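# Open printer door, remove build plate, set it down

## Task

Swing the 3-D printer's door fully open and leave it that way. Pull out the build plate (the thin magnetic sheet resting on the heated bed) with the printed part still attached, and set it down flat on the printer's supporting surface, away from both the printer and its open door. At the end the printer must be in its original spot and facing its original direction, and the surrounding objects must be in their original places and orientation (a slight nudge that leaves one close to where it was is acceptable). Nothing may count as done if it stays in place only because the robot is holding it. Finally release everything and move the grippers away.

## Robot and tools

Robot: two arms, left_arm and right_arm, each ending in a two-finger gripper. All poses share one scene frame: origin on the table top midway between the arms, +x out over the table, +z up, left_arm on the +y side. The names left and right do not correspond to image sides. Each arm has six joints (waist, shoulder, elbow, wrist pitch, wrist yaw, wrist roll) with ranges as listed in the Joint positions line; the elbow never fully straightens.

Gripper frame: the fingers extend along the gripper's +z axis and close along its y axis. end_effector_position is the spot between the finger pads, roughly 1 cm short of the tips. Reported hand positions can be slightly wrong, more so when reaching far, and arms tend to settle a centimetre or more below the commanded point.

Row layout (used by both execute_actions and move): one flat list of 16 numbers covering both arms, always all 16 even if one arm is idle: left_arm x, y, z, qw, qx, qy, qz, opening, then right_arm x, y, z, qw, qx, qy, qz, opening. x, y, z are an absolute target position in metres in the scene frame; the quaternion is an absolute target orientation, w first. Opening runs from -1 (closed) to +1 (fully open, 0.094 m). Optionally 12 more numbers, each 0 to 1, scale the position gain of each joint: left_arm's six then right_arm's six, in Joint positions order; a scale persists until replaced.

execute_actions(actions): a list of up to 15 actions; each action is a table of up to 15 rows, one row per 1/30 s step. If fewer than 15 rows are given, the final row is repeated for the remaining steps. An empty list simply returns the current state and images. Every step, the commanded pose is clipped to within 70 mm and 16 degrees of the gripper's measured pose, so distant targets take several actions; after an action the arm only continues to its last clipped pose. An action is rejected for both arms if any target lies more than 0.6 m from that gripper's current position along any of the gripper's own axes; if the first action fails this against the last reported state, or any action is malformed, nothing runs. To hold orientation steady, repeat the same quaternion in every row rather than copying the slightly drifted one from the result.

move(target, speed, blocking): target is one 16-number row as above, an absolute pose per arm. Each gripper travels a straight line to it; both arms finish together, taking 0.5 to 10 s (cut off at 10 s). speed is the top path speed in m/s, 0.002 to 0.5, default 0.25; rotation is capped at twice that in rad/s. The opening is applied when the move starts. Moves ignore obstacles and the other arm; grippers lag, wander and can overshoot the speed, particularly with a nearly straight arm. Faster contact and targets set deeper past a surface mean harder impacts. With blocking=false you get a result after 0.5 s while the arm keeps going; further moves and execute_actions are refused until a result shows it ended, so use wait(0) or stop. The result adds a move: line with the outcome (done, off_target, moving, held, fault) and active limits: paced means the pose was clipped, held means a check blocked some steps (the arm may then jump quickly). Distance to pose is reported per gripper.

wait(seconds): 0 to 10 s, arms hold their last command; a running move continues and wait returns early when it ends. stop: brakes a running move (needs room; fingers keep moving). zoom_image(camera, region): region [x0, y0, x1, y1] in pixels of that camera's latest image, at most 504 by 504. Cameras: cam_head_left, cam_head_right, cam_high, cam_low, cam_left_wrist, cam_right_wrist, all 504x504, with calibration given per camera. show_instructions: shows the reference pages. finished_scene(scene): ends the given scene irreversibly; the goal must already hold stably.

Results: a state line per arm with position and quaternion; Hand target lines show where each arm is now being driven; step readings list positions at some steps, with HELD marking held-back steps. A pose unreachable line means the clearance check altered or blocked that arm's command. grip_measured is the finger opening on the command scale (the last Joint positions value is metres). To grip, command about 0.03 below grip_measured; less difference grips more gently. Pads exert roughly 50 to 62 N, less on very thin parts like the build plate sheet, and can spike on first contact. Readings may be off by about 1 mm per gripper.

An arm meant to stay put should receive its exact last reported pose and desired opening in every call. Holding loads heats motors: MOTOR HOT appears from 85 °C, and at 100 °C an OVER-TEMPERATURE FAULT drops that arm. FAULT lines mean an arm stopped.

Avoid: arms colliding or pressing on each other, dropping or sliding the plate, slamming the door, shoving the printer out of place, knocking neighbouring items over or anything off the table. Brief external tugs on held parts or pushes on loose items may occur. Release and pull both grippers clear before ending.

Each tool is called after "Call:" as name([rows], argument=value, ...), one row to a line, values as JSON.

## Session

Call:
show_instructions()

Call:
execute_actions(actions=[])

Reference images for this scene: printer card page 2, printer card page 3.

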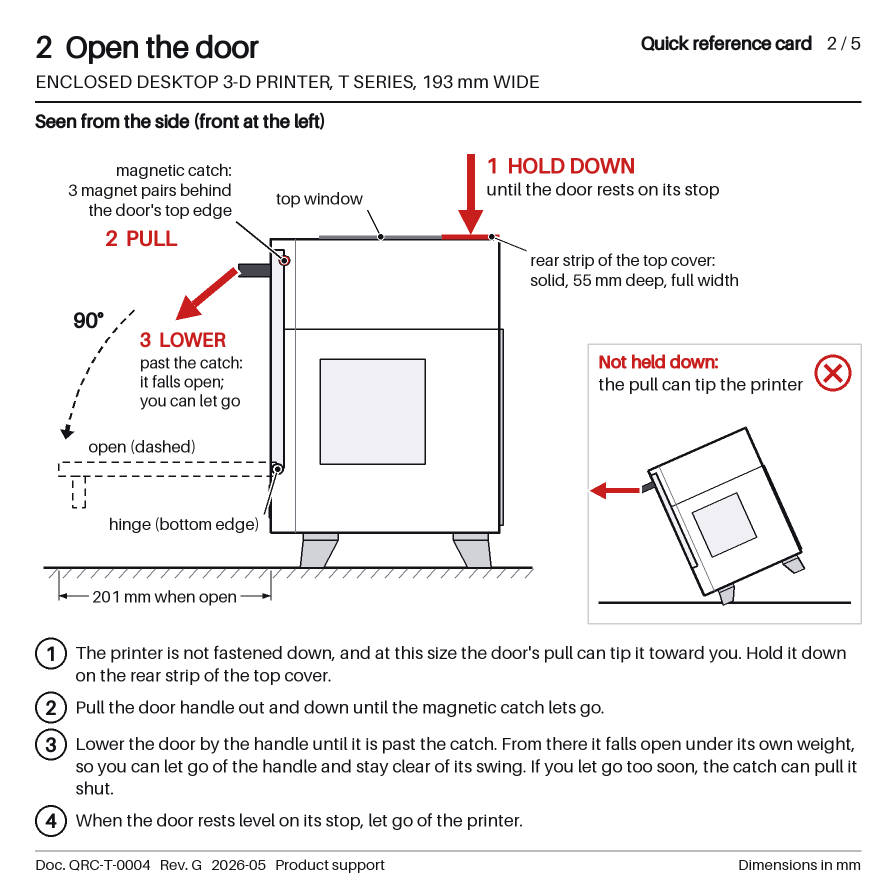

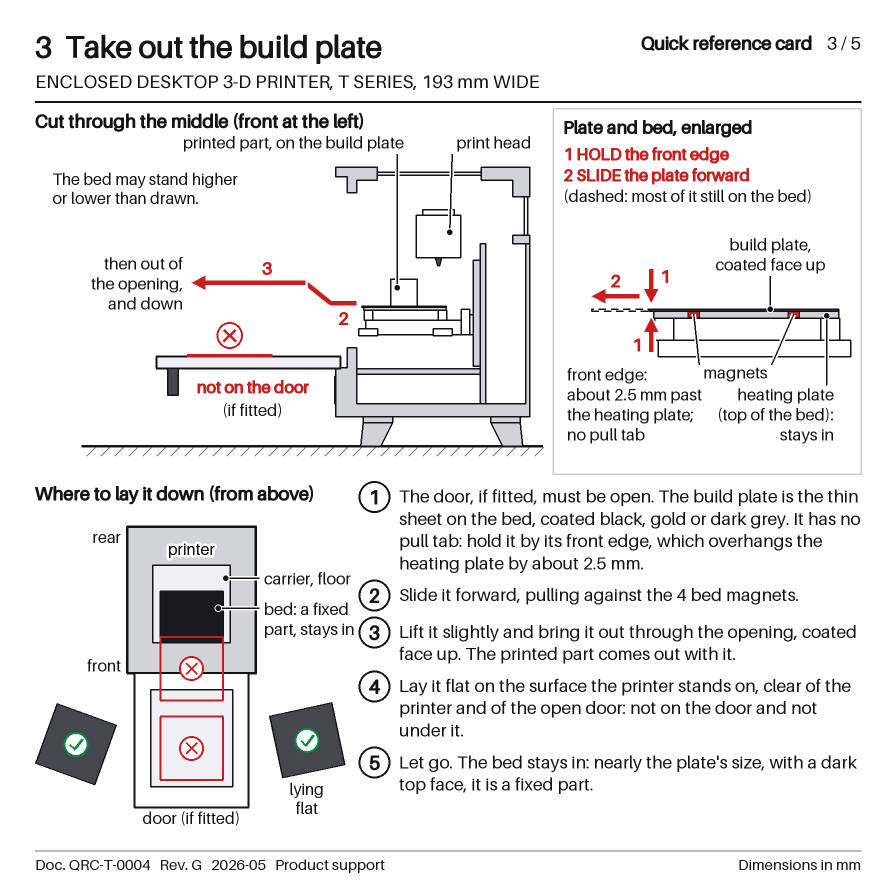

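Scene clock: 0.00 s.
left_arm: end_effector_position=(+0.5208, +0.3045, +0.4879) grip_measured=+1.000 end_effector_quat_wxyz=(+0.704, -0.010, +0.710, -0.000) | right_arm: end_effector_position=(+0.5171, -0.3082, +0.4991) grip_measured=+1.000 end_effector_quat_wxyz=(+0.714, +0.008, +0.700, -0.001)
Joint positions: left_arm=[ 0.007  1.051  1.044 -0.001 -0.007 -0.014  0.094] | right_arm=[-0.016  1.041  1.049  0.011 -0.004  0.01   0.094]
Joint velocities: left_arm=[-0.015  0.005 -0.017  0.007  0.066 -0.022  0.   ] | right_arm=[-0.005  0.005  0.007  0.027 -0.007  0.007  0.   ]
Hand target (left_arm): +0.522, +0.304, +0.500; +0.711, -0.010, +0.703, -0.000
Hand target (right_arm): +0.517, -0.308, +0.514; +0.723, +0.007, +0.691, -0.001
Joint stiffness scale: left_arm=[1. 1. 1. 1. 1. 1.] | right_arm=[1. 1. 1. 1. 1. 1.]

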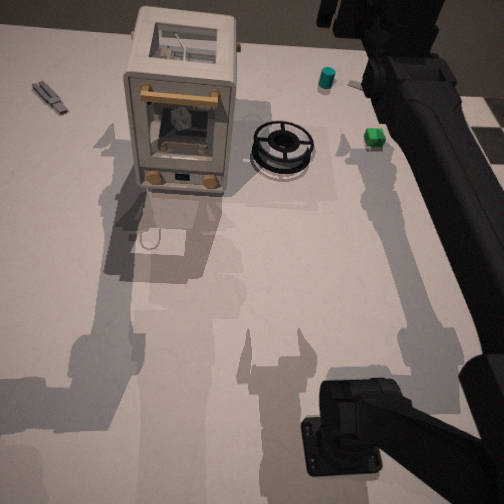

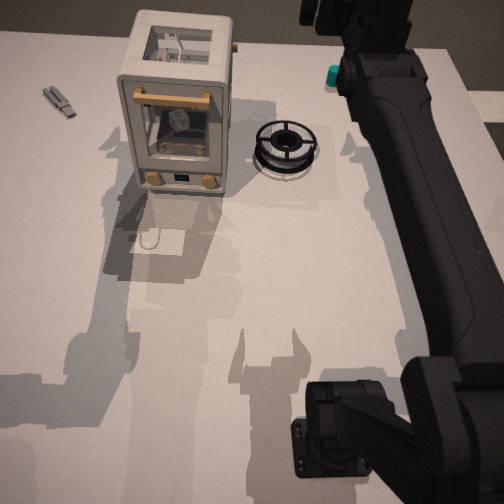

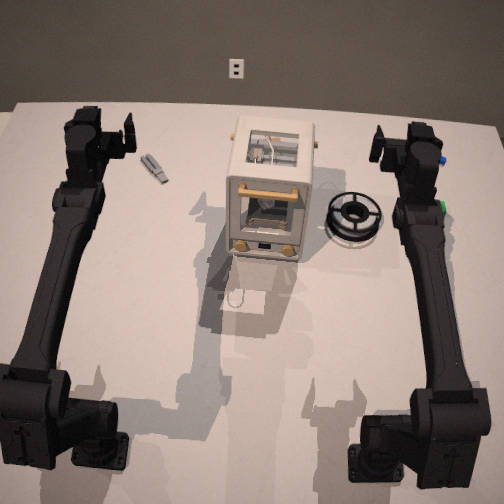

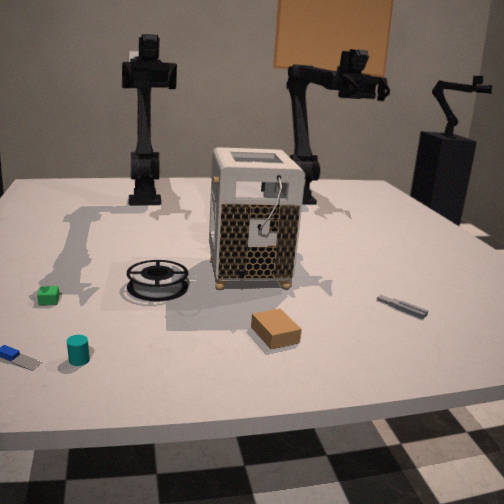

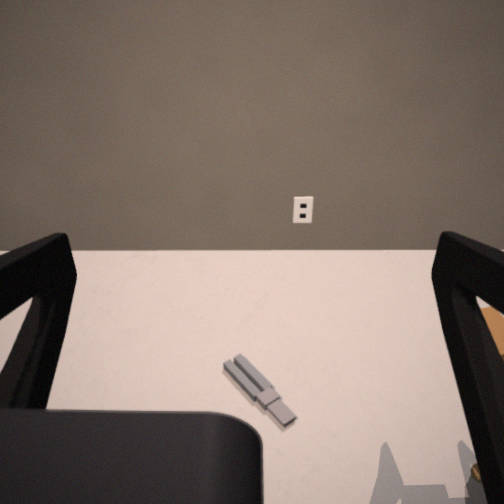

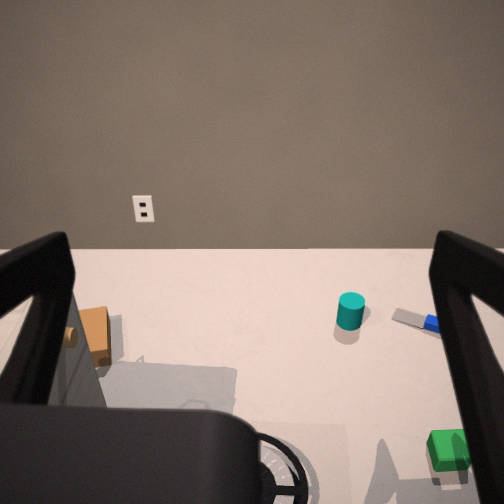

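Call:
move(target=[0.50,-0.012,0.345,0.076,0.721,0.684,0.072,-0.45,0.71,-0.10,0.37,0.294,-0.206,0.931,0.065,-1], speed=0.3)

Scene clock: 4.30 s.
left_arm: end_effector_position=(+0.4954, -0.0067, +0.3428) grip_measured=-0.448 end_effector_quat_wxyz=(+0.068, +0.716, +0.691, +0.079) | right_arm: end_effector_position=(+0.7138, -0.1087, +0.3615) grip_measured=-0.997 end_effector_quat_wxyz=(+0.289, -0.194, +0.935, +0.064)
Joint positions: left_arm=[-0.591  1.796  2.059 -1.666 -0.126  1.026  0.026] | right_arm=[ 0.238  1.989  2.297 -1.285 -0.103 -0.139  0.   ]
Joint velocities: left_arm=[-0.015 -0.005 -0.007 -0.002  0.007  0.051 -0.001] | right_arm=[-0.005 -0.015 -0.012 -0.012 -0.022 -0.081  0.001]
Hand target (left_arm): +0.501, -0.012, +0.345; +0.070, +0.719, +0.686, +0.081
Hand target (right_arm): +0.716, -0.103, +0.370; +0.294, -0.201, +0.932, +0.066
Off the commanded pose (left_arm): 0.007 m, 2 deg.
Off the commanded pose (right_arm): 0.013 m, 2 deg.
Joint stiffness scale: left_arm=[1. 1. 1. 1. 1. 1.] | right_arm=[1. 1. 1. 1. 1. 1.]
move: off_target (right_arm)
camera_calibration (this result's frames):
cam_left_wrist: T_world_to_cam=[[-0.979713, 0.0223916, -0.199148, 0.551081], [-0.100233, 0.805762, 0.583696, -0.140905], [0.173536, 0.591816, -0.787172, 0.316627], [0, 0, 0, 1]] pos_world=[0.470832, -0.0861885, 0.441232]
cam_right_wrist: T_world_to_cam=[[0.393588, -0.919263, -0.00666176, -0.377348], [-0.919111, -0.393644, 0.0167154, 0.610325], [-0.0179882, -0.000456058, -0.999838, 0.499746], [0, 0, 0, 1]] pos_world=[0.718466, -0.106403, 0.48695]

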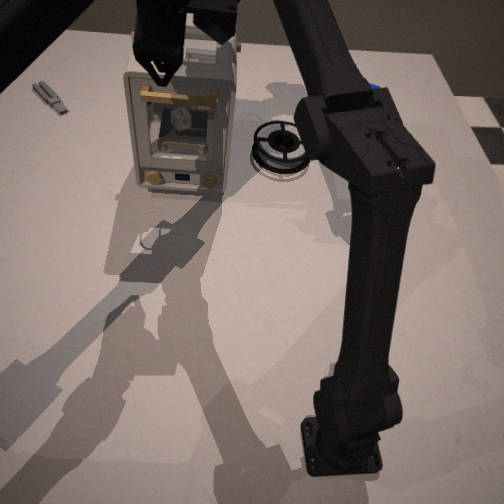

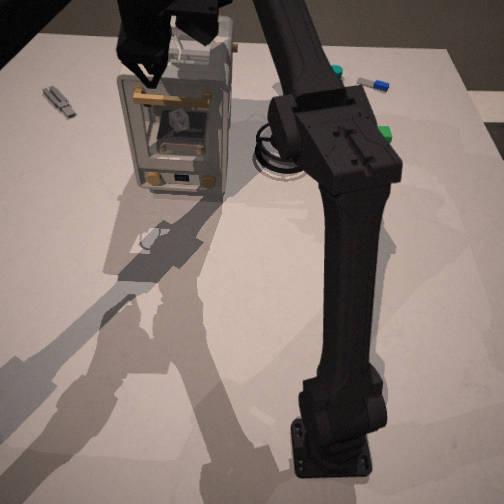

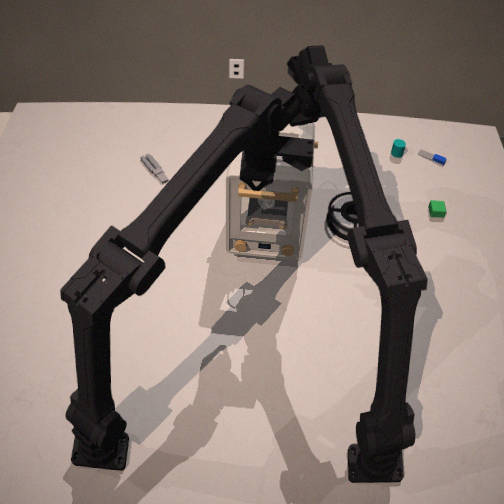

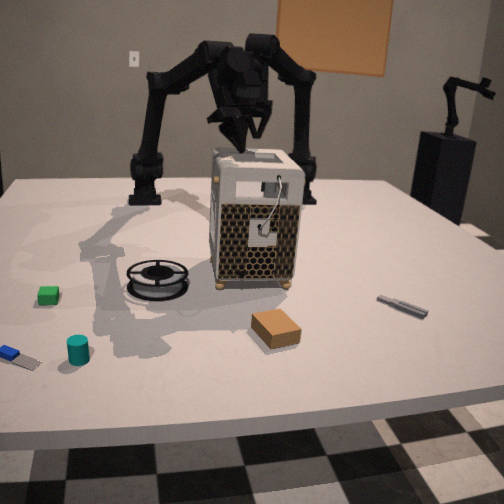

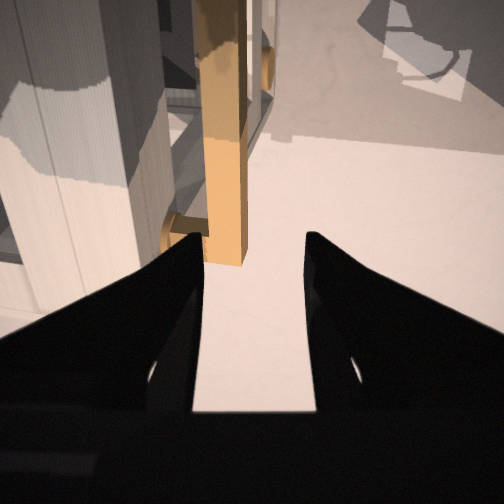

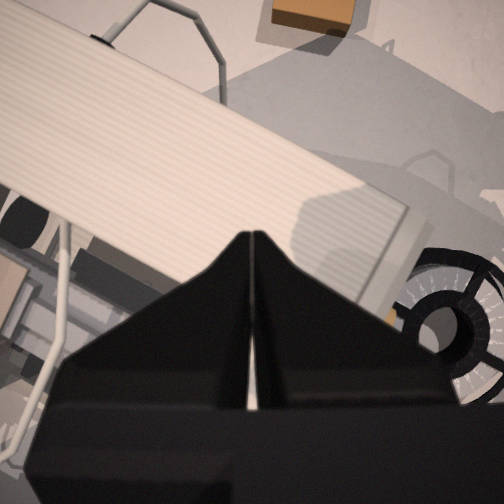

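Call:
move(target=[0.522,-0.012,0.304,0.076,0.721,0.684,0.072,-0.45,0.72,-0.105,0.325,0.294,-0.206,0.931,0.065,-1], speed=0.06)

Call:
move(target=[0.525,-0.012,0.275,0.076,0.721,0.684,0.072,-0.45,0.722,-0.105,0.298,0.294,-0.206,0.931,0.065,-1], speed=0.04)

Scene clock: 5.63 s.
left_arm: end_effector_position=(+0.5107, -0.0110, +0.3251) grip_measured=-0.448 end_effector_quat_wxyz=(+0.088, +0.720, +0.684, +0.076) | right_arm: end_effector_position=(+0.7149, -0.1078, +0.3376) grip_measured=-0.997 end_effector_quat_wxyz=(+0.295, -0.201, +0.932, +0.064)
Joint positions: left_arm=[-0.576  1.799  2.012 -1.575 -0.105  1.057  0.026] | right_arm=[ 0.238  1.959  2.181 -1.187 -0.107 -0.153  0.   ]
Joint velocities: left_arm=[ 0.005  0.005 -0.012 -0.002  0.007  0.066  0.   ] | right_arm=[-0.005  0.005  0.022  0.012  0.037  0.007 -0.   ]
Hand target (left_arm): +0.521, -0.011, +0.304; +0.076, +0.722, +0.684, +0.072
Hand target (right_arm): +0.720, -0.105, +0.325; +0.294, -0.206, +0.931, +0.065
Off the commanded pose (left_arm): 0.024 m, 1 deg.
Off the commanded pose (right_arm): 0.014 m, 1 deg.
Joint stiffness scale: left_arm=[1. 1. 1. 1. 1. 1.] | right_arm=[1. 1. 1. 1. 1. 1.]
move: off_target (left_arm, right_arm)
camera_calibration (this result's frames):
cam_left_wrist: T_world_to_cam=[[-0.974296, 0.0349971, -0.222536, 0.567637], [-0.0971511, 0.825996, 0.555241, -0.117696], [0.203246, 0.562589, -0.801364, 0.291683], [0, 0, 0, 1]] pos_world=[0.482328, -0.0867468, 0.425414]
cam_right_wrist: T_world_to_cam=[[0.406313, -0.913734, 0.000789119, -0.388163], [-0.913725, -0.406305, 0.00485879, 0.610907], [-0.00411902, -0.00269523, -0.999988, 0.465802], [0, 0, 0, 1]] pos_world=[0.717835, -0.105207, 0.463134]

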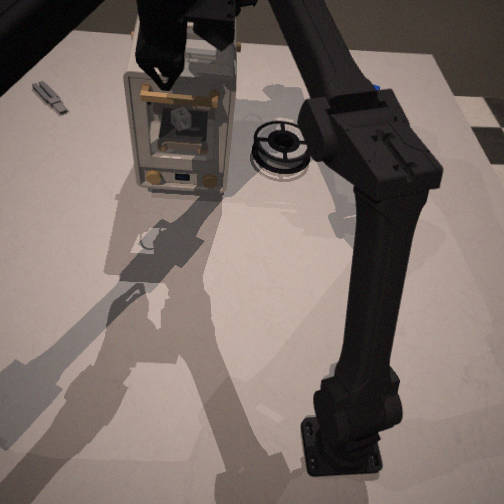

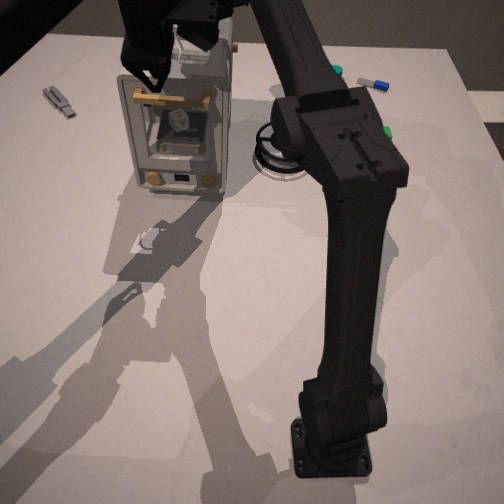

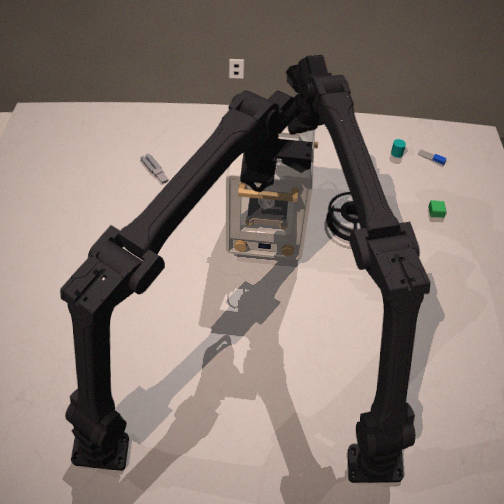

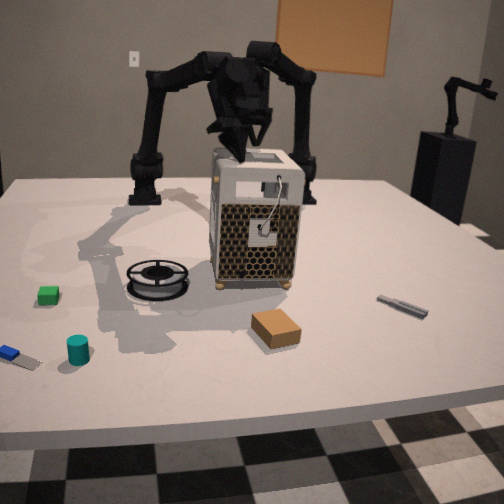

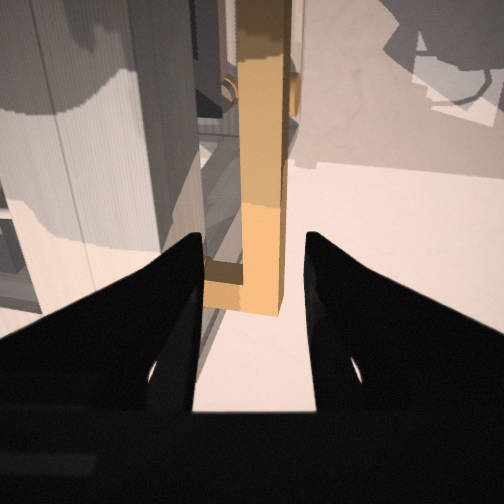

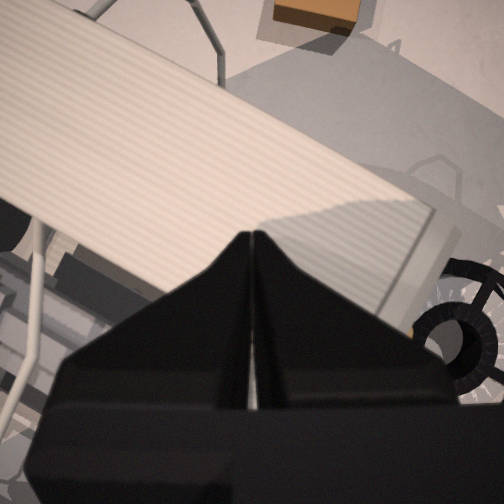

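Scene clock: 7.17 s.
left_arm: end_effector_position=(+0.5144, -0.0134, +0.2938) grip_measured=-0.448 end_effector_quat_wxyz=(+0.086, +0.722, +0.683, +0.075) | right_arm: end_effector_position=(+0.7144, -0.1077, +0.3366) grip_measured=-0.997 end_effector_quat_wxyz=(+0.316, -0.201, +0.925, +0.064)
Joint positions: left_arm=[-0.576  1.799  1.929 -1.497 -0.105  1.06   0.026] | right_arm=[ 0.238  1.921  2.103 -1.102 -0.108 -0.154  0.   ]
Joint velocities: left_arm=[-0.005 -0.015  0.012 -0.002  0.022  0.051  0.001] | right_arm=[ 0.005 -0.005  0.012 -0.027  0.007 -0.007  0.   ]
Hand target (left_arm): +0.524, -0.011, +0.275; +0.076, +0.722, +0.684, +0.072
Hand target (right_arm): +0.721, -0.105, +0.298; +0.294, -0.206, +0.931, +0.065
Off the commanded pose (left_arm): 0.022 m, 1 deg.
Off the commanded pose (right_arm): 0.039 m, 3 deg.
Joint stiffness scale: left_arm=[1. 1. 1. 1. 1. 1.] | right_arm=[1. 1. 1. 1. 1. 1.]
move: off_target (left_arm, right_arm)
camera_calibration (this result's frames):
cam_left_wrist: T_world_to_cam=[[-0.974948, 0.0385509, -0.219066, 0.563693], [-0.0927801, 0.824617, 0.558031, -0.101037], [0.202158, 0.564376, -0.800382, 0.267448], [0, 0, 0, 1]] pos_world=[0.486131, -0.0893551, 0.393928]
cam_right_wrist: T_world_to_cam=[[0.40729, -0.913261, 0.00834236, -0.391069], [-0.912457, -0.40729, -0.0392047, 0.624269], [0.0392019, 0.00835565, -0.999196, 0.434772], [0, 0, 0, 1]] pos_world=[0.711853, -0.106522, 0.46216]

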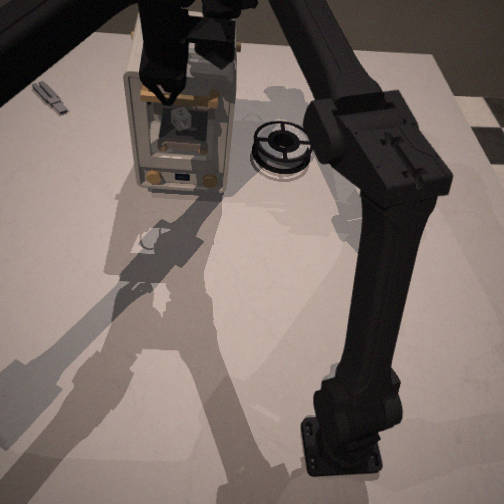

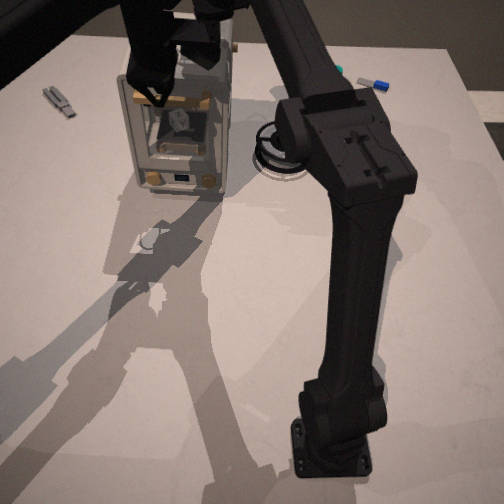

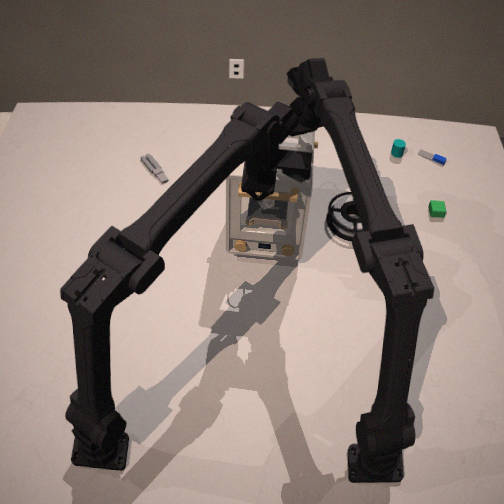

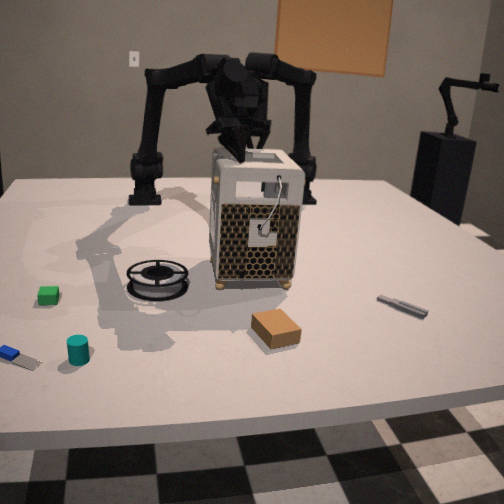

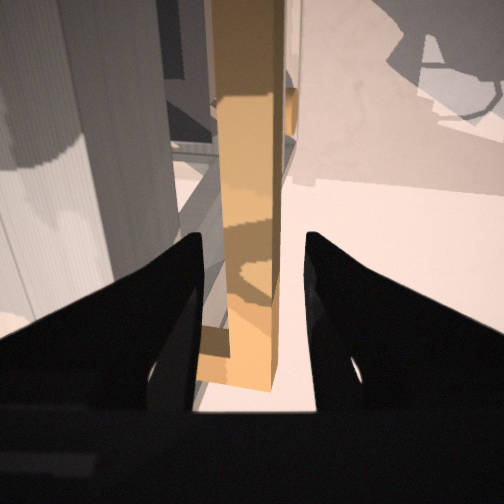

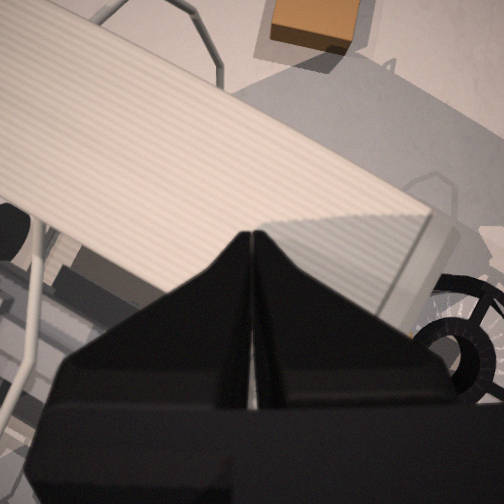

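Call:
execute_actions([
  [[0.526,-0.012,0.266,0.076,0.721,0.684,0.072,-0.5,0.72,-0.107,0.295,0.294,-0.206,0.931,0.065,-1]],
  [[0.525,-0.012,0.266,0.076,0.721,0.684,0.072,-0.77,0.72,-0.107,0.295,0.294,-0.206,0.931,0.065,-1]],
  [[0.508,-0.014,0.279,0.09,0.719,0.683,0.086,-0.78,0.72,-0.107,0.295,0.294,-0.206,0.931,0.065,-1]],
  [[0.497,-0.013,0.279,0.107,0.717,0.68,0.102,-0.78,0.72,-0.107,0.295,0.294,-0.206,0.931,0.065,-1]],
  [[0.486,-0.013,0.275,0.138,0.712,0.676,0.131,-0.78,0.72,-0.107,0.295,0.294,-0.206,0.931,0.065,-1]],
  [[0.469,-0.012,0.269,0.16,0.707,0.671,0.152,-0.78,0.72,-0.107,0.295,0.294,-0.206,0.931,0.065,-1]],
])

Scene clock: 10.37 s.
left_arm: end_effector_position=(+0.4681, -0.0083, +0.2714) grip_measured=-0.740 end_effector_quat_wxyz=(+0.160, +0.706, +0.672, +0.152) | right_arm: end_effector_position=(+0.7125, -0.1059, +0.3368) grip_measured=-0.997 end_effector_quat_wxyz=(+0.321, -0.204, +0.922, +0.069)
Joint positions: left_arm=[-0.657  1.57   1.534 -1.161 -0.248  1.01   0.012] | right_arm=[ 0.239  1.909  2.08  -1.081 -0.118 -0.156  0.   ]
Joint velocities: left_arm=[-0.005 -0.005  0.007 -0.017  0.007 -0.066  0.   ] | right_arm=[-0.005 -0.005  0.022  0.002  0.007 -0.037 -0.   ]
Hand target (left_arm): +0.469, -0.012, +0.269; +0.160, +0.707, +0.671, +0.152
Hand target (right_arm): +0.719, -0.107, +0.295; +0.294, -0.206, +0.931, +0.065
Off the commanded pose (left_arm): 0.005 m, 0 deg.
Off the commanded pose (right_arm): 0.042 m, 3 deg.
Joint stiffness scale: left_arm=[1. 1. 1. 1. 1. 1.] | right_arm=[1. 1. 1. 1. 1. 1.]
Step readings (end_effector_position; steps 1 to 15: 1st action; 16 to 30: 2nd action; 31 to 45: 3rd action; 46 to 60: 4th action; 61 to 75: 5th action; 76 to 90: 6th action):
0: left_arm (+0.5145, -0.0134, +0.2938) | right_arm (+0.7144, -0.1077, +0.3366)
1: left_arm (+0.5149, -0.0136, +0.2925) | right_arm (+0.7144, -0.1077, +0.3362)
2: left_arm (+0.5155, -0.0142, +0.2911) | right_arm (+0.7141, -0.1077, +0.3365)
4: left_arm (+0.5160, -0.0142, +0.2870) | right_arm (+0.7141, -0.1077, +0.3366)
8: left_arm (+0.5156, -0.0134, +0.2827) | right_arm (+0.7142, -0.1077, +0.3364)
15: left_arm (+0.5158, -0.0135, +0.2827) | right_arm (+0.7142, -0.1077, +0.3367)
16: left_arm (+0.5158, -0.0135, +0.2827) | right_arm (+0.7142, -0.1077, +0.3367)
17: left_arm (+0.5167, -0.0136, +0.2829) | right_arm (+0.7141, -0.1077, +0.3367)
19: left_arm (+0.5169, -0.0135, +0.2829) | right_arm (+0.7141, -0.1076, +0.3365)
23: left_arm (+0.5168, -0.0135, +0.2829) | right_arm (+0.7141, -0.1076, +0.3365)
30: left_arm (+0.5168, -0.0135, +0.2829) | right_arm (+0.7141, -0.1076, +0.3365)
31: left_arm (+0.5167, -0.0128, +0.2817) | right_arm (+0.7141, -0.1075, +0.3365)
32: left_arm (+0.5162, -0.0130, +0.2824) | right_arm (+0.7141, -0.1075, +0.3365)
34: left_arm (+0.5164, -0.0131, +0.2823) | right_arm (+0.7141, -0.1075, +0.3365)
38: left_arm (+0.5163, -0.0130, +0.2823) | right_arm (+0.7141, -0.1075, +0.3365)
45: left_arm (+0.5164, -0.0131, +0.2824) | right_arm (+0.7141, -0.1075, +0.3365)
46: left_arm (+0.5162, -0.0127, +0.2813) | right_arm (+0.7141, -0.1075, +0.3365)
47: left_arm (+0.5154, -0.0128, +0.2823) | right_arm (+0.7140, -0.1076, +0.3368)
49: left_arm (+0.5152, -0.0126, +0.2819) | right_arm (+0.7135, -0.1075, +0.3366)
53: left_arm (+0.5153, -0.0128, +0.2817) | right_arm (+0.7134, -0.1075, +0.3367)
60: left_arm (+0.5152, -0.0127, +0.2818) | right_arm (+0.7134, -0.1075, +0.3367)
61: left_arm (+0.5158, -0.0121, +0.2801) | right_arm (+0.7134, -0.1075, +0.3367)
62: left_arm (+0.5142, -0.0122, +0.2817) | right_arm (+0.7133, -0.1073, +0.3367)
64: left_arm (+0.5118, -0.0117, +0.2819) | right_arm (+0.7129, -0.1070, +0.3367)
68: left_arm (+0.5087, -0.0101, +0.2818) | right_arm (+0.7125, -0.1059, +0.3368)
75: left_arm (+0.5088, -0.0102, +0.2818) | right_arm (+0.7125, -0.1059, +0.3368)
76: left_arm (+0.5087, -0.0096, +0.2800) | right_arm (+0.7125, -0.1059, +0.3368)
77: left_arm (+0.5069, -0.0100, +0.2813) | right_arm (+0.7125, -0.1059, +0.3368)
79: left_arm (+0.4907, -0.0093, +0.2781) | right_arm (+0.7125, -0.1058, +0.3367)
83: left_arm (+0.4683, -0.0084, +0.2717) | right_arm (+0.7125, -0.1059, +0.3368)
90: end_effector_position above
camera_calibration (this result's frames):
cam_left_wrist: T_world_to_cam=[[-0.905695, 0.030451, -0.422834, 0.536291], [-0.216244, 0.824711, 0.52258, -0.0296122], [0.364629, 0.564734, -0.740352, 0.163671], [0, 0, 0, 1]] pos_world=[0.419634, -0.0843396, 0.363411]
cam_right_wrist: T_world_to_cam=[[0.414809, -0.909901, 0.00381931, -0.392086], [-0.908618, -0.41444, -0.051511, 0.624015], [0.0484527, 0.0178969, -0.998665, 0.429195], [0, 0, 0, 1]] pos_world=[0.708836, -0.105824, 0.462263]

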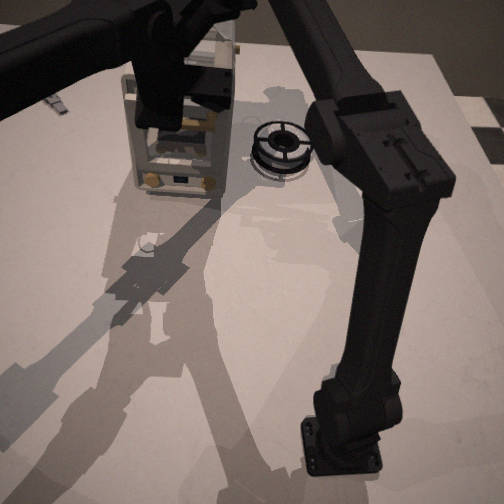

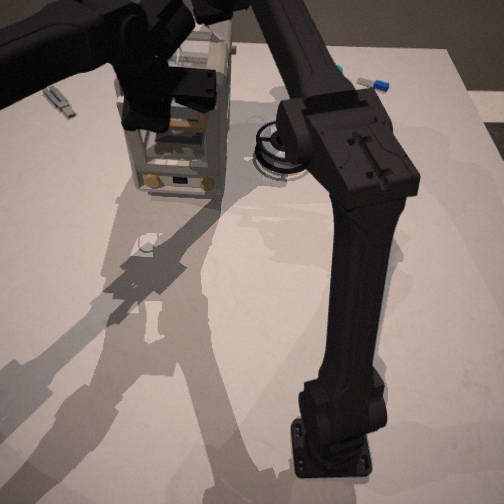

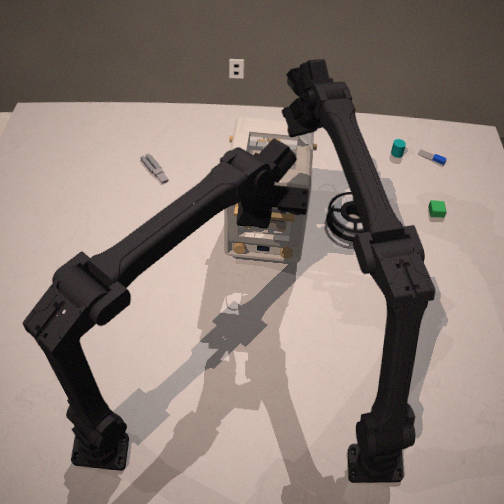

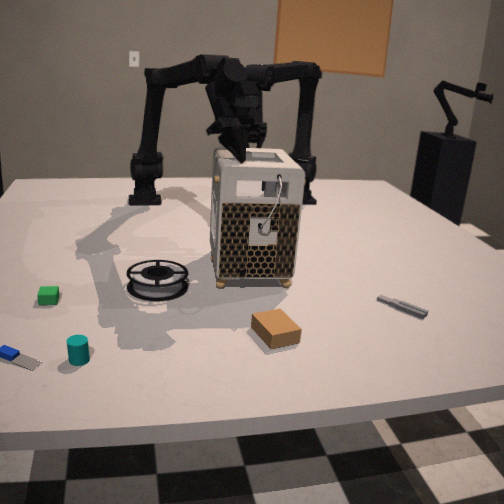

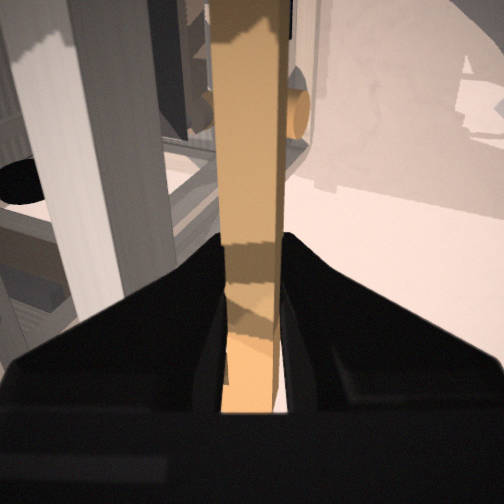

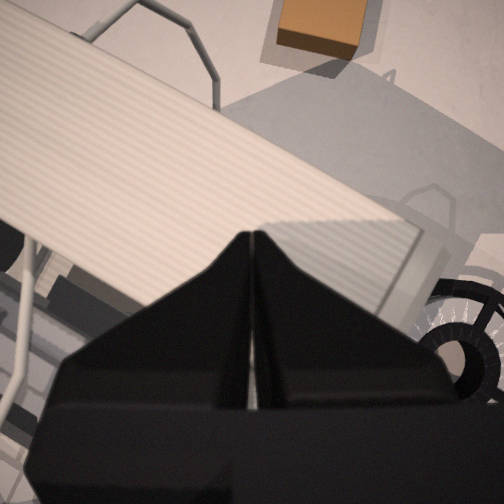

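Call:
execute_actions([
  [[0.452,-0.008,0.263,0.172,0.704,0.668,0.163,-0.78,0.715,-0.106,0.295,0.294,-0.206,0.931,0.065,-1]],
  [[0.434,-0.007,0.252,0.188,0.7,0.665,0.178,-0.79,0.715,-0.106,0.295,0.294,-0.206,0.931,0.065,-1]],
  [[0.413,-0.006,0.236,0.224,0.689,0.654,0.213,-0.79,0.715,-0.106,0.295,0.294,-0.206,0.931,0.065,-1]],
  [[0.395,-0.005,0.216,0.266,0.674,0.64,0.252,-0.79,0.715,-0.106,0.295,0.294,-0.206,0.931,0.065,-1]],
  [[0.379,-0.004,0.195,0.312,0.655,0.621,0.297,-0.79,0.715,-0.106,0.295,0.294,-0.206,0.931,0.065,-1]],
  [[0.367,-0.003,0.171,0.357,0.631,0.599,0.338,-0.79,0.715,-0.106,0.295,0.294,-0.206,0.931,0.065,-1]],
  [[0.358,-0.003,0.146,0.4,0.605,0.574,0.38,-0.79,0.715,-0.106,0.295,0.294,-0.206,0.931,0.065,-1]],
  [[0.353,-0.002,0.122,0.436,0.579,0.55,0.414,-0.79,0.715,-0.106,0.295,0.294,-0.206,0.931,0.065,-1]],
  [[0.351,-0.002,0.1,0.466,0.555,0.527,0.442,-0.79,0.715,-0.106,0.32,0.31,-0.206,0.926,0.065,-1]],
])

Scene clock: 15.50 s.
left_arm: end_effector_position=(+0.3494, +0.0061, +0.0980) grip_measured=-0.768 end_effector_quat_wxyz=(+0.460, +0.553, +0.536, +0.442) | right_arm: end_effector_position=(+0.7121, -0.1062, +0.3371) grip_measured=-0.997 end_effector_quat_wxyz=(+0.326, -0.204, +0.920, +0.068)
Joint positions: left_arm=[-1.009  1.641  0.483  0.833 -0.948  1.3    0.011] | right_arm=[ 0.239  1.9    2.063 -1.062 -0.116 -0.156  0.   ]
Joint velocities: left_arm=[-0.005 -0.005 -0.012  0.007  0.007 -0.037 -0.001] | right_arm=[ 0.015  0.005  0.007  0.027  0.007 -0.022 -0.001]
Hand target (left_arm): +0.351, -0.002, +0.100; +0.466, +0.556, +0.528, +0.441
Hand target (right_arm): +0.715, -0.106, +0.320; +0.310, -0.206, +0.926, +0.065
Off the commanded pose (left_arm): 0.009 m, 1 deg.
Off the commanded pose (right_arm): 0.017 m, 2 deg.
Joint stiffness scale: left_arm=[1. 1. 1. 1. 1. 1.] | right_arm=[1. 1. 1. 1. 1. 1.]
Step readings (end_effector_position; steps 1 to 15: 1st action; 16 to 30: 2nd action; 31 to 45: 3rd action; 46 to 60: 4th action; 61 to 75: 5th action; 76 to 90: 6th action; 91 to 105: 7th action; 106 to 120: 8th action; 121 to 135: 9th action):
0: left_arm (+0.4681, -0.0083, +0.2714) | right_arm (+0.7125, -0.1059, +0.3368)
1: left_arm (+0.4679, -0.0074, +0.2703) | right_arm (+0.7124, -0.1059, +0.3360)
2: left_arm (+0.4650, -0.0073, +0.2699) | right_arm (+0.7123, -0.1059, +0.3366)
4: left_arm (+0.4541, -0.0069, +0.2654) | right_arm (+0.7123, -0.1059, +0.3364)
8: left_arm (+0.4466, -0.0067, +0.2617) | right_arm (+0.7123, -0.1059, +0.3362)
15: left_arm (+0.4468, -0.0068, +0.2618) | right_arm (+0.7122, -0.1059, +0.3365)
16: left_arm (+0.4471, -0.0060, +0.2605) | right_arm (+0.7122, -0.1059, +0.3365)
17: left_arm (+0.4447, -0.0062, +0.2604) | right_arm (+0.7122, -0.1059, +0.3365)
19: left_arm (+0.4341, -0.0059, +0.2535) | right_arm (+0.7122, -0.1059, +0.3365)
23: left_arm (+0.4284, -0.0060, +0.2492) | right_arm (+0.7122, -0.1059, +0.3365)
30: left_arm (+0.4286, -0.0060, +0.2495) | right_arm (+0.7122, -0.1059, +0.3365)
31: left_arm (+0.4298, -0.0044, +0.2483) | right_arm (+0.7122, -0.1060, +0.3365)
32: left_arm (+0.4270, -0.0047, +0.2479) | right_arm (+0.7124, -0.1060, +0.3366)
34: left_arm (+0.4121, -0.0042, +0.2360) | right_arm (+0.7124, -0.1060, +0.3366)
38: left_arm (+0.4083, -0.0045, +0.2325) | right_arm (+0.7124, -0.1060, +0.3366)
45: left_arm (+0.4086, -0.0043, +0.2328) | right_arm (+0.7124, -0.1060, +0.3366)
46: left_arm (+0.4100, -0.0028, +0.2320) | right_arm (+0.7124, -0.1060, +0.3366)
47: left_arm (+0.4078, -0.0029, +0.2315) | right_arm (+0.7126, -0.1061, +0.3367)
49: left_arm (+0.3945, -0.0023, +0.2172) | right_arm (+0.7125, -0.1061, +0.3365)
53: left_arm (+0.3908, -0.0028, +0.2130) | right_arm (+0.7125, -0.1061, +0.3365)
60: left_arm (+0.3914, -0.0026, +0.2137) | right_arm (+0.7125, -0.1061, +0.3365)
61: left_arm (+0.3930, -0.0007, +0.2136) | right_arm (+0.7126, -0.1061, +0.3366)
62: left_arm (+0.3912, -0.0009, +0.2127) | right_arm (+0.7127, -0.1060, +0.3366)
64: left_arm (+0.3794, -0.0003, +0.1960) | right_arm (+0.7126, -0.1061, +0.3364)
68: left_arm (+0.3755, -0.0005, +0.1891) | right_arm (+0.7125, -0.1061, +0.3367)
75: left_arm (+0.3763, -0.0005, +0.1904) | right_arm (+0.7125, -0.1061, +0.3367)
76: left_arm (+0.3777, +0.0014, +0.1908) | right_arm (+0.7126, -0.1061, +0.3367)
77: left_arm (+0.3763, +0.0008, +0.1900) | right_arm (+0.7126, -0.1061, +0.3368)
79: left_arm (+0.3674, +0.0021, +0.1736) | right_arm (+0.7126, -0.1061, +0.3366)
83: left_arm (+0.3649, +0.0026, +0.1674) | right_arm (+0.7123, -0.1062, +0.3365)
90: left_arm (+0.3649, +0.0026, +0.1675) | right_arm (+0.7123, -0.1062, +0.3365)
91: left_arm (+0.3658, +0.0044, +0.1693) | right_arm (+0.7123, -0.1062, +0.3365)
92: left_arm (+0.3652, +0.0040, +0.1694) | right_arm (+0.7123, -0.1062, +0.3365)
94: left_arm (+0.3595, +0.0048, +0.1542) | right_arm (+0.7123, -0.1062, +0.3365)
98: left_arm (+0.3559, +0.0046, +0.1422) | right_arm (+0.7123, -0.1062, +0.3365)
105: left_arm (+0.3562, +0.0046, +0.1431) | right_arm (+0.7123, -0.1062, +0.3365)
106: left_arm (+0.3566, +0.0059, +0.1445) | right_arm (+0.7123, -0.1062, +0.3365)
107: left_arm (+0.3561, +0.0053, +0.1447) | right_arm (+0.7123, -0.1062, +0.3365)
109: left_arm (+0.3530, +0.0057, +0.1304) | right_arm (+0.7123, -0.1062, +0.3365)
113: left_arm (+0.3510, +0.0057, +0.1180) | right_arm (+0.7123, -0.1062, +0.3365)
120: left_arm (+0.3511, +0.0056, +0.1200) | right_arm (+0.7123, -0.1062, +0.3365)
121: left_arm (+0.3514, +0.0064, +0.1213) | right_arm (+0.7121, -0.1062, +0.3371)
122: left_arm (+0.3510, +0.0058, +0.1215) | right_arm (+0.7121, -0.1062, +0.3371)
124: left_arm (+0.3497, +0.0063, +0.1074) | right_arm (+0.7121, -0.1062, +0.3371)
128: left_arm (+0.3494, +0.0062, +0.0949) | right_arm (+0.7121, -0.1062, +0.3371)
135: end_effector_position above
camera_calibration (this result's frames):
cam_left_wrist: T_world_to_cam=[[-0.194871, -0.0109442, -0.980768, 0.161572], [-0.544279, 0.83306, 0.0988479, 0.179511], [0.815957, 0.553074, -0.168296, -0.143196], [0, 0, 0, 1]] pos_world=[0.246031, -0.0685772, 0.116621]
cam_right_wrist: T_world_to_cam=[[0.413893, -0.910299, 0.00699381, -0.392712], [-0.908404, -0.413506, -0.0617624, 0.626904], [0.0591142, 0.0192098, -0.998066, 0.421862], [0, 0, 0, 1]] pos_world=[0.707085, -0.10636, 0.462512]

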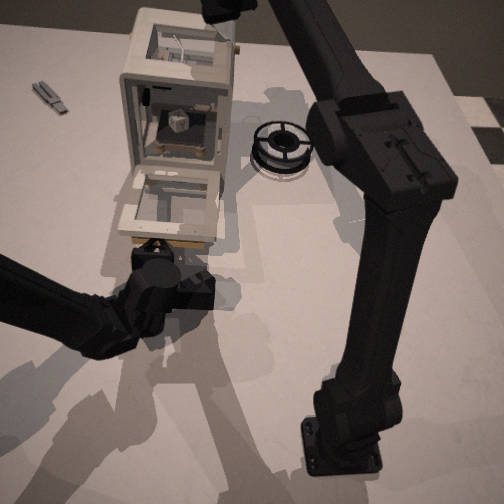

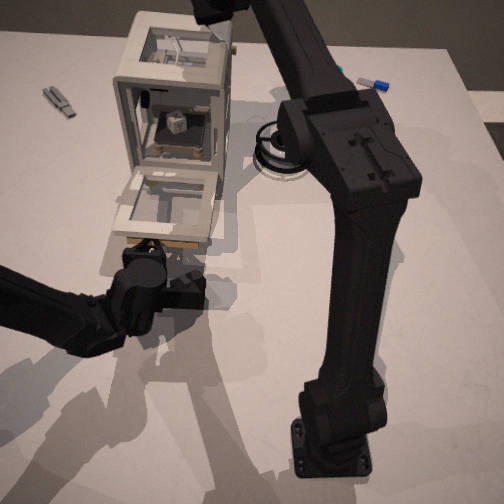

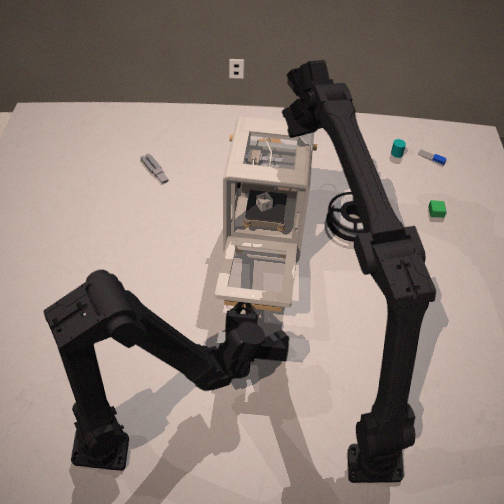

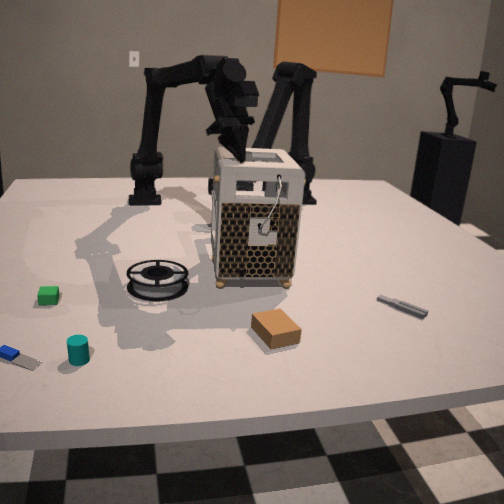

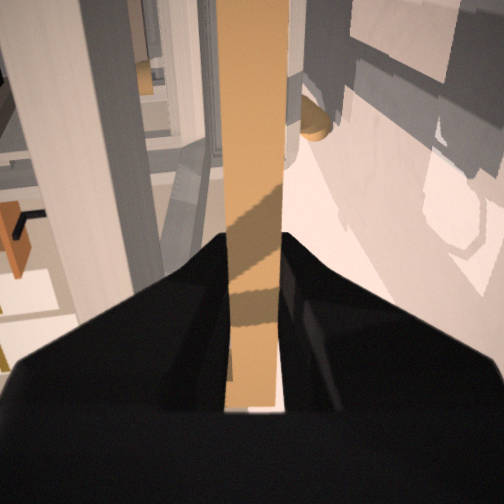

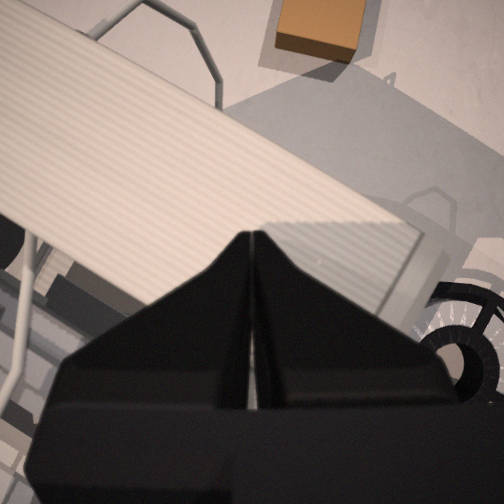

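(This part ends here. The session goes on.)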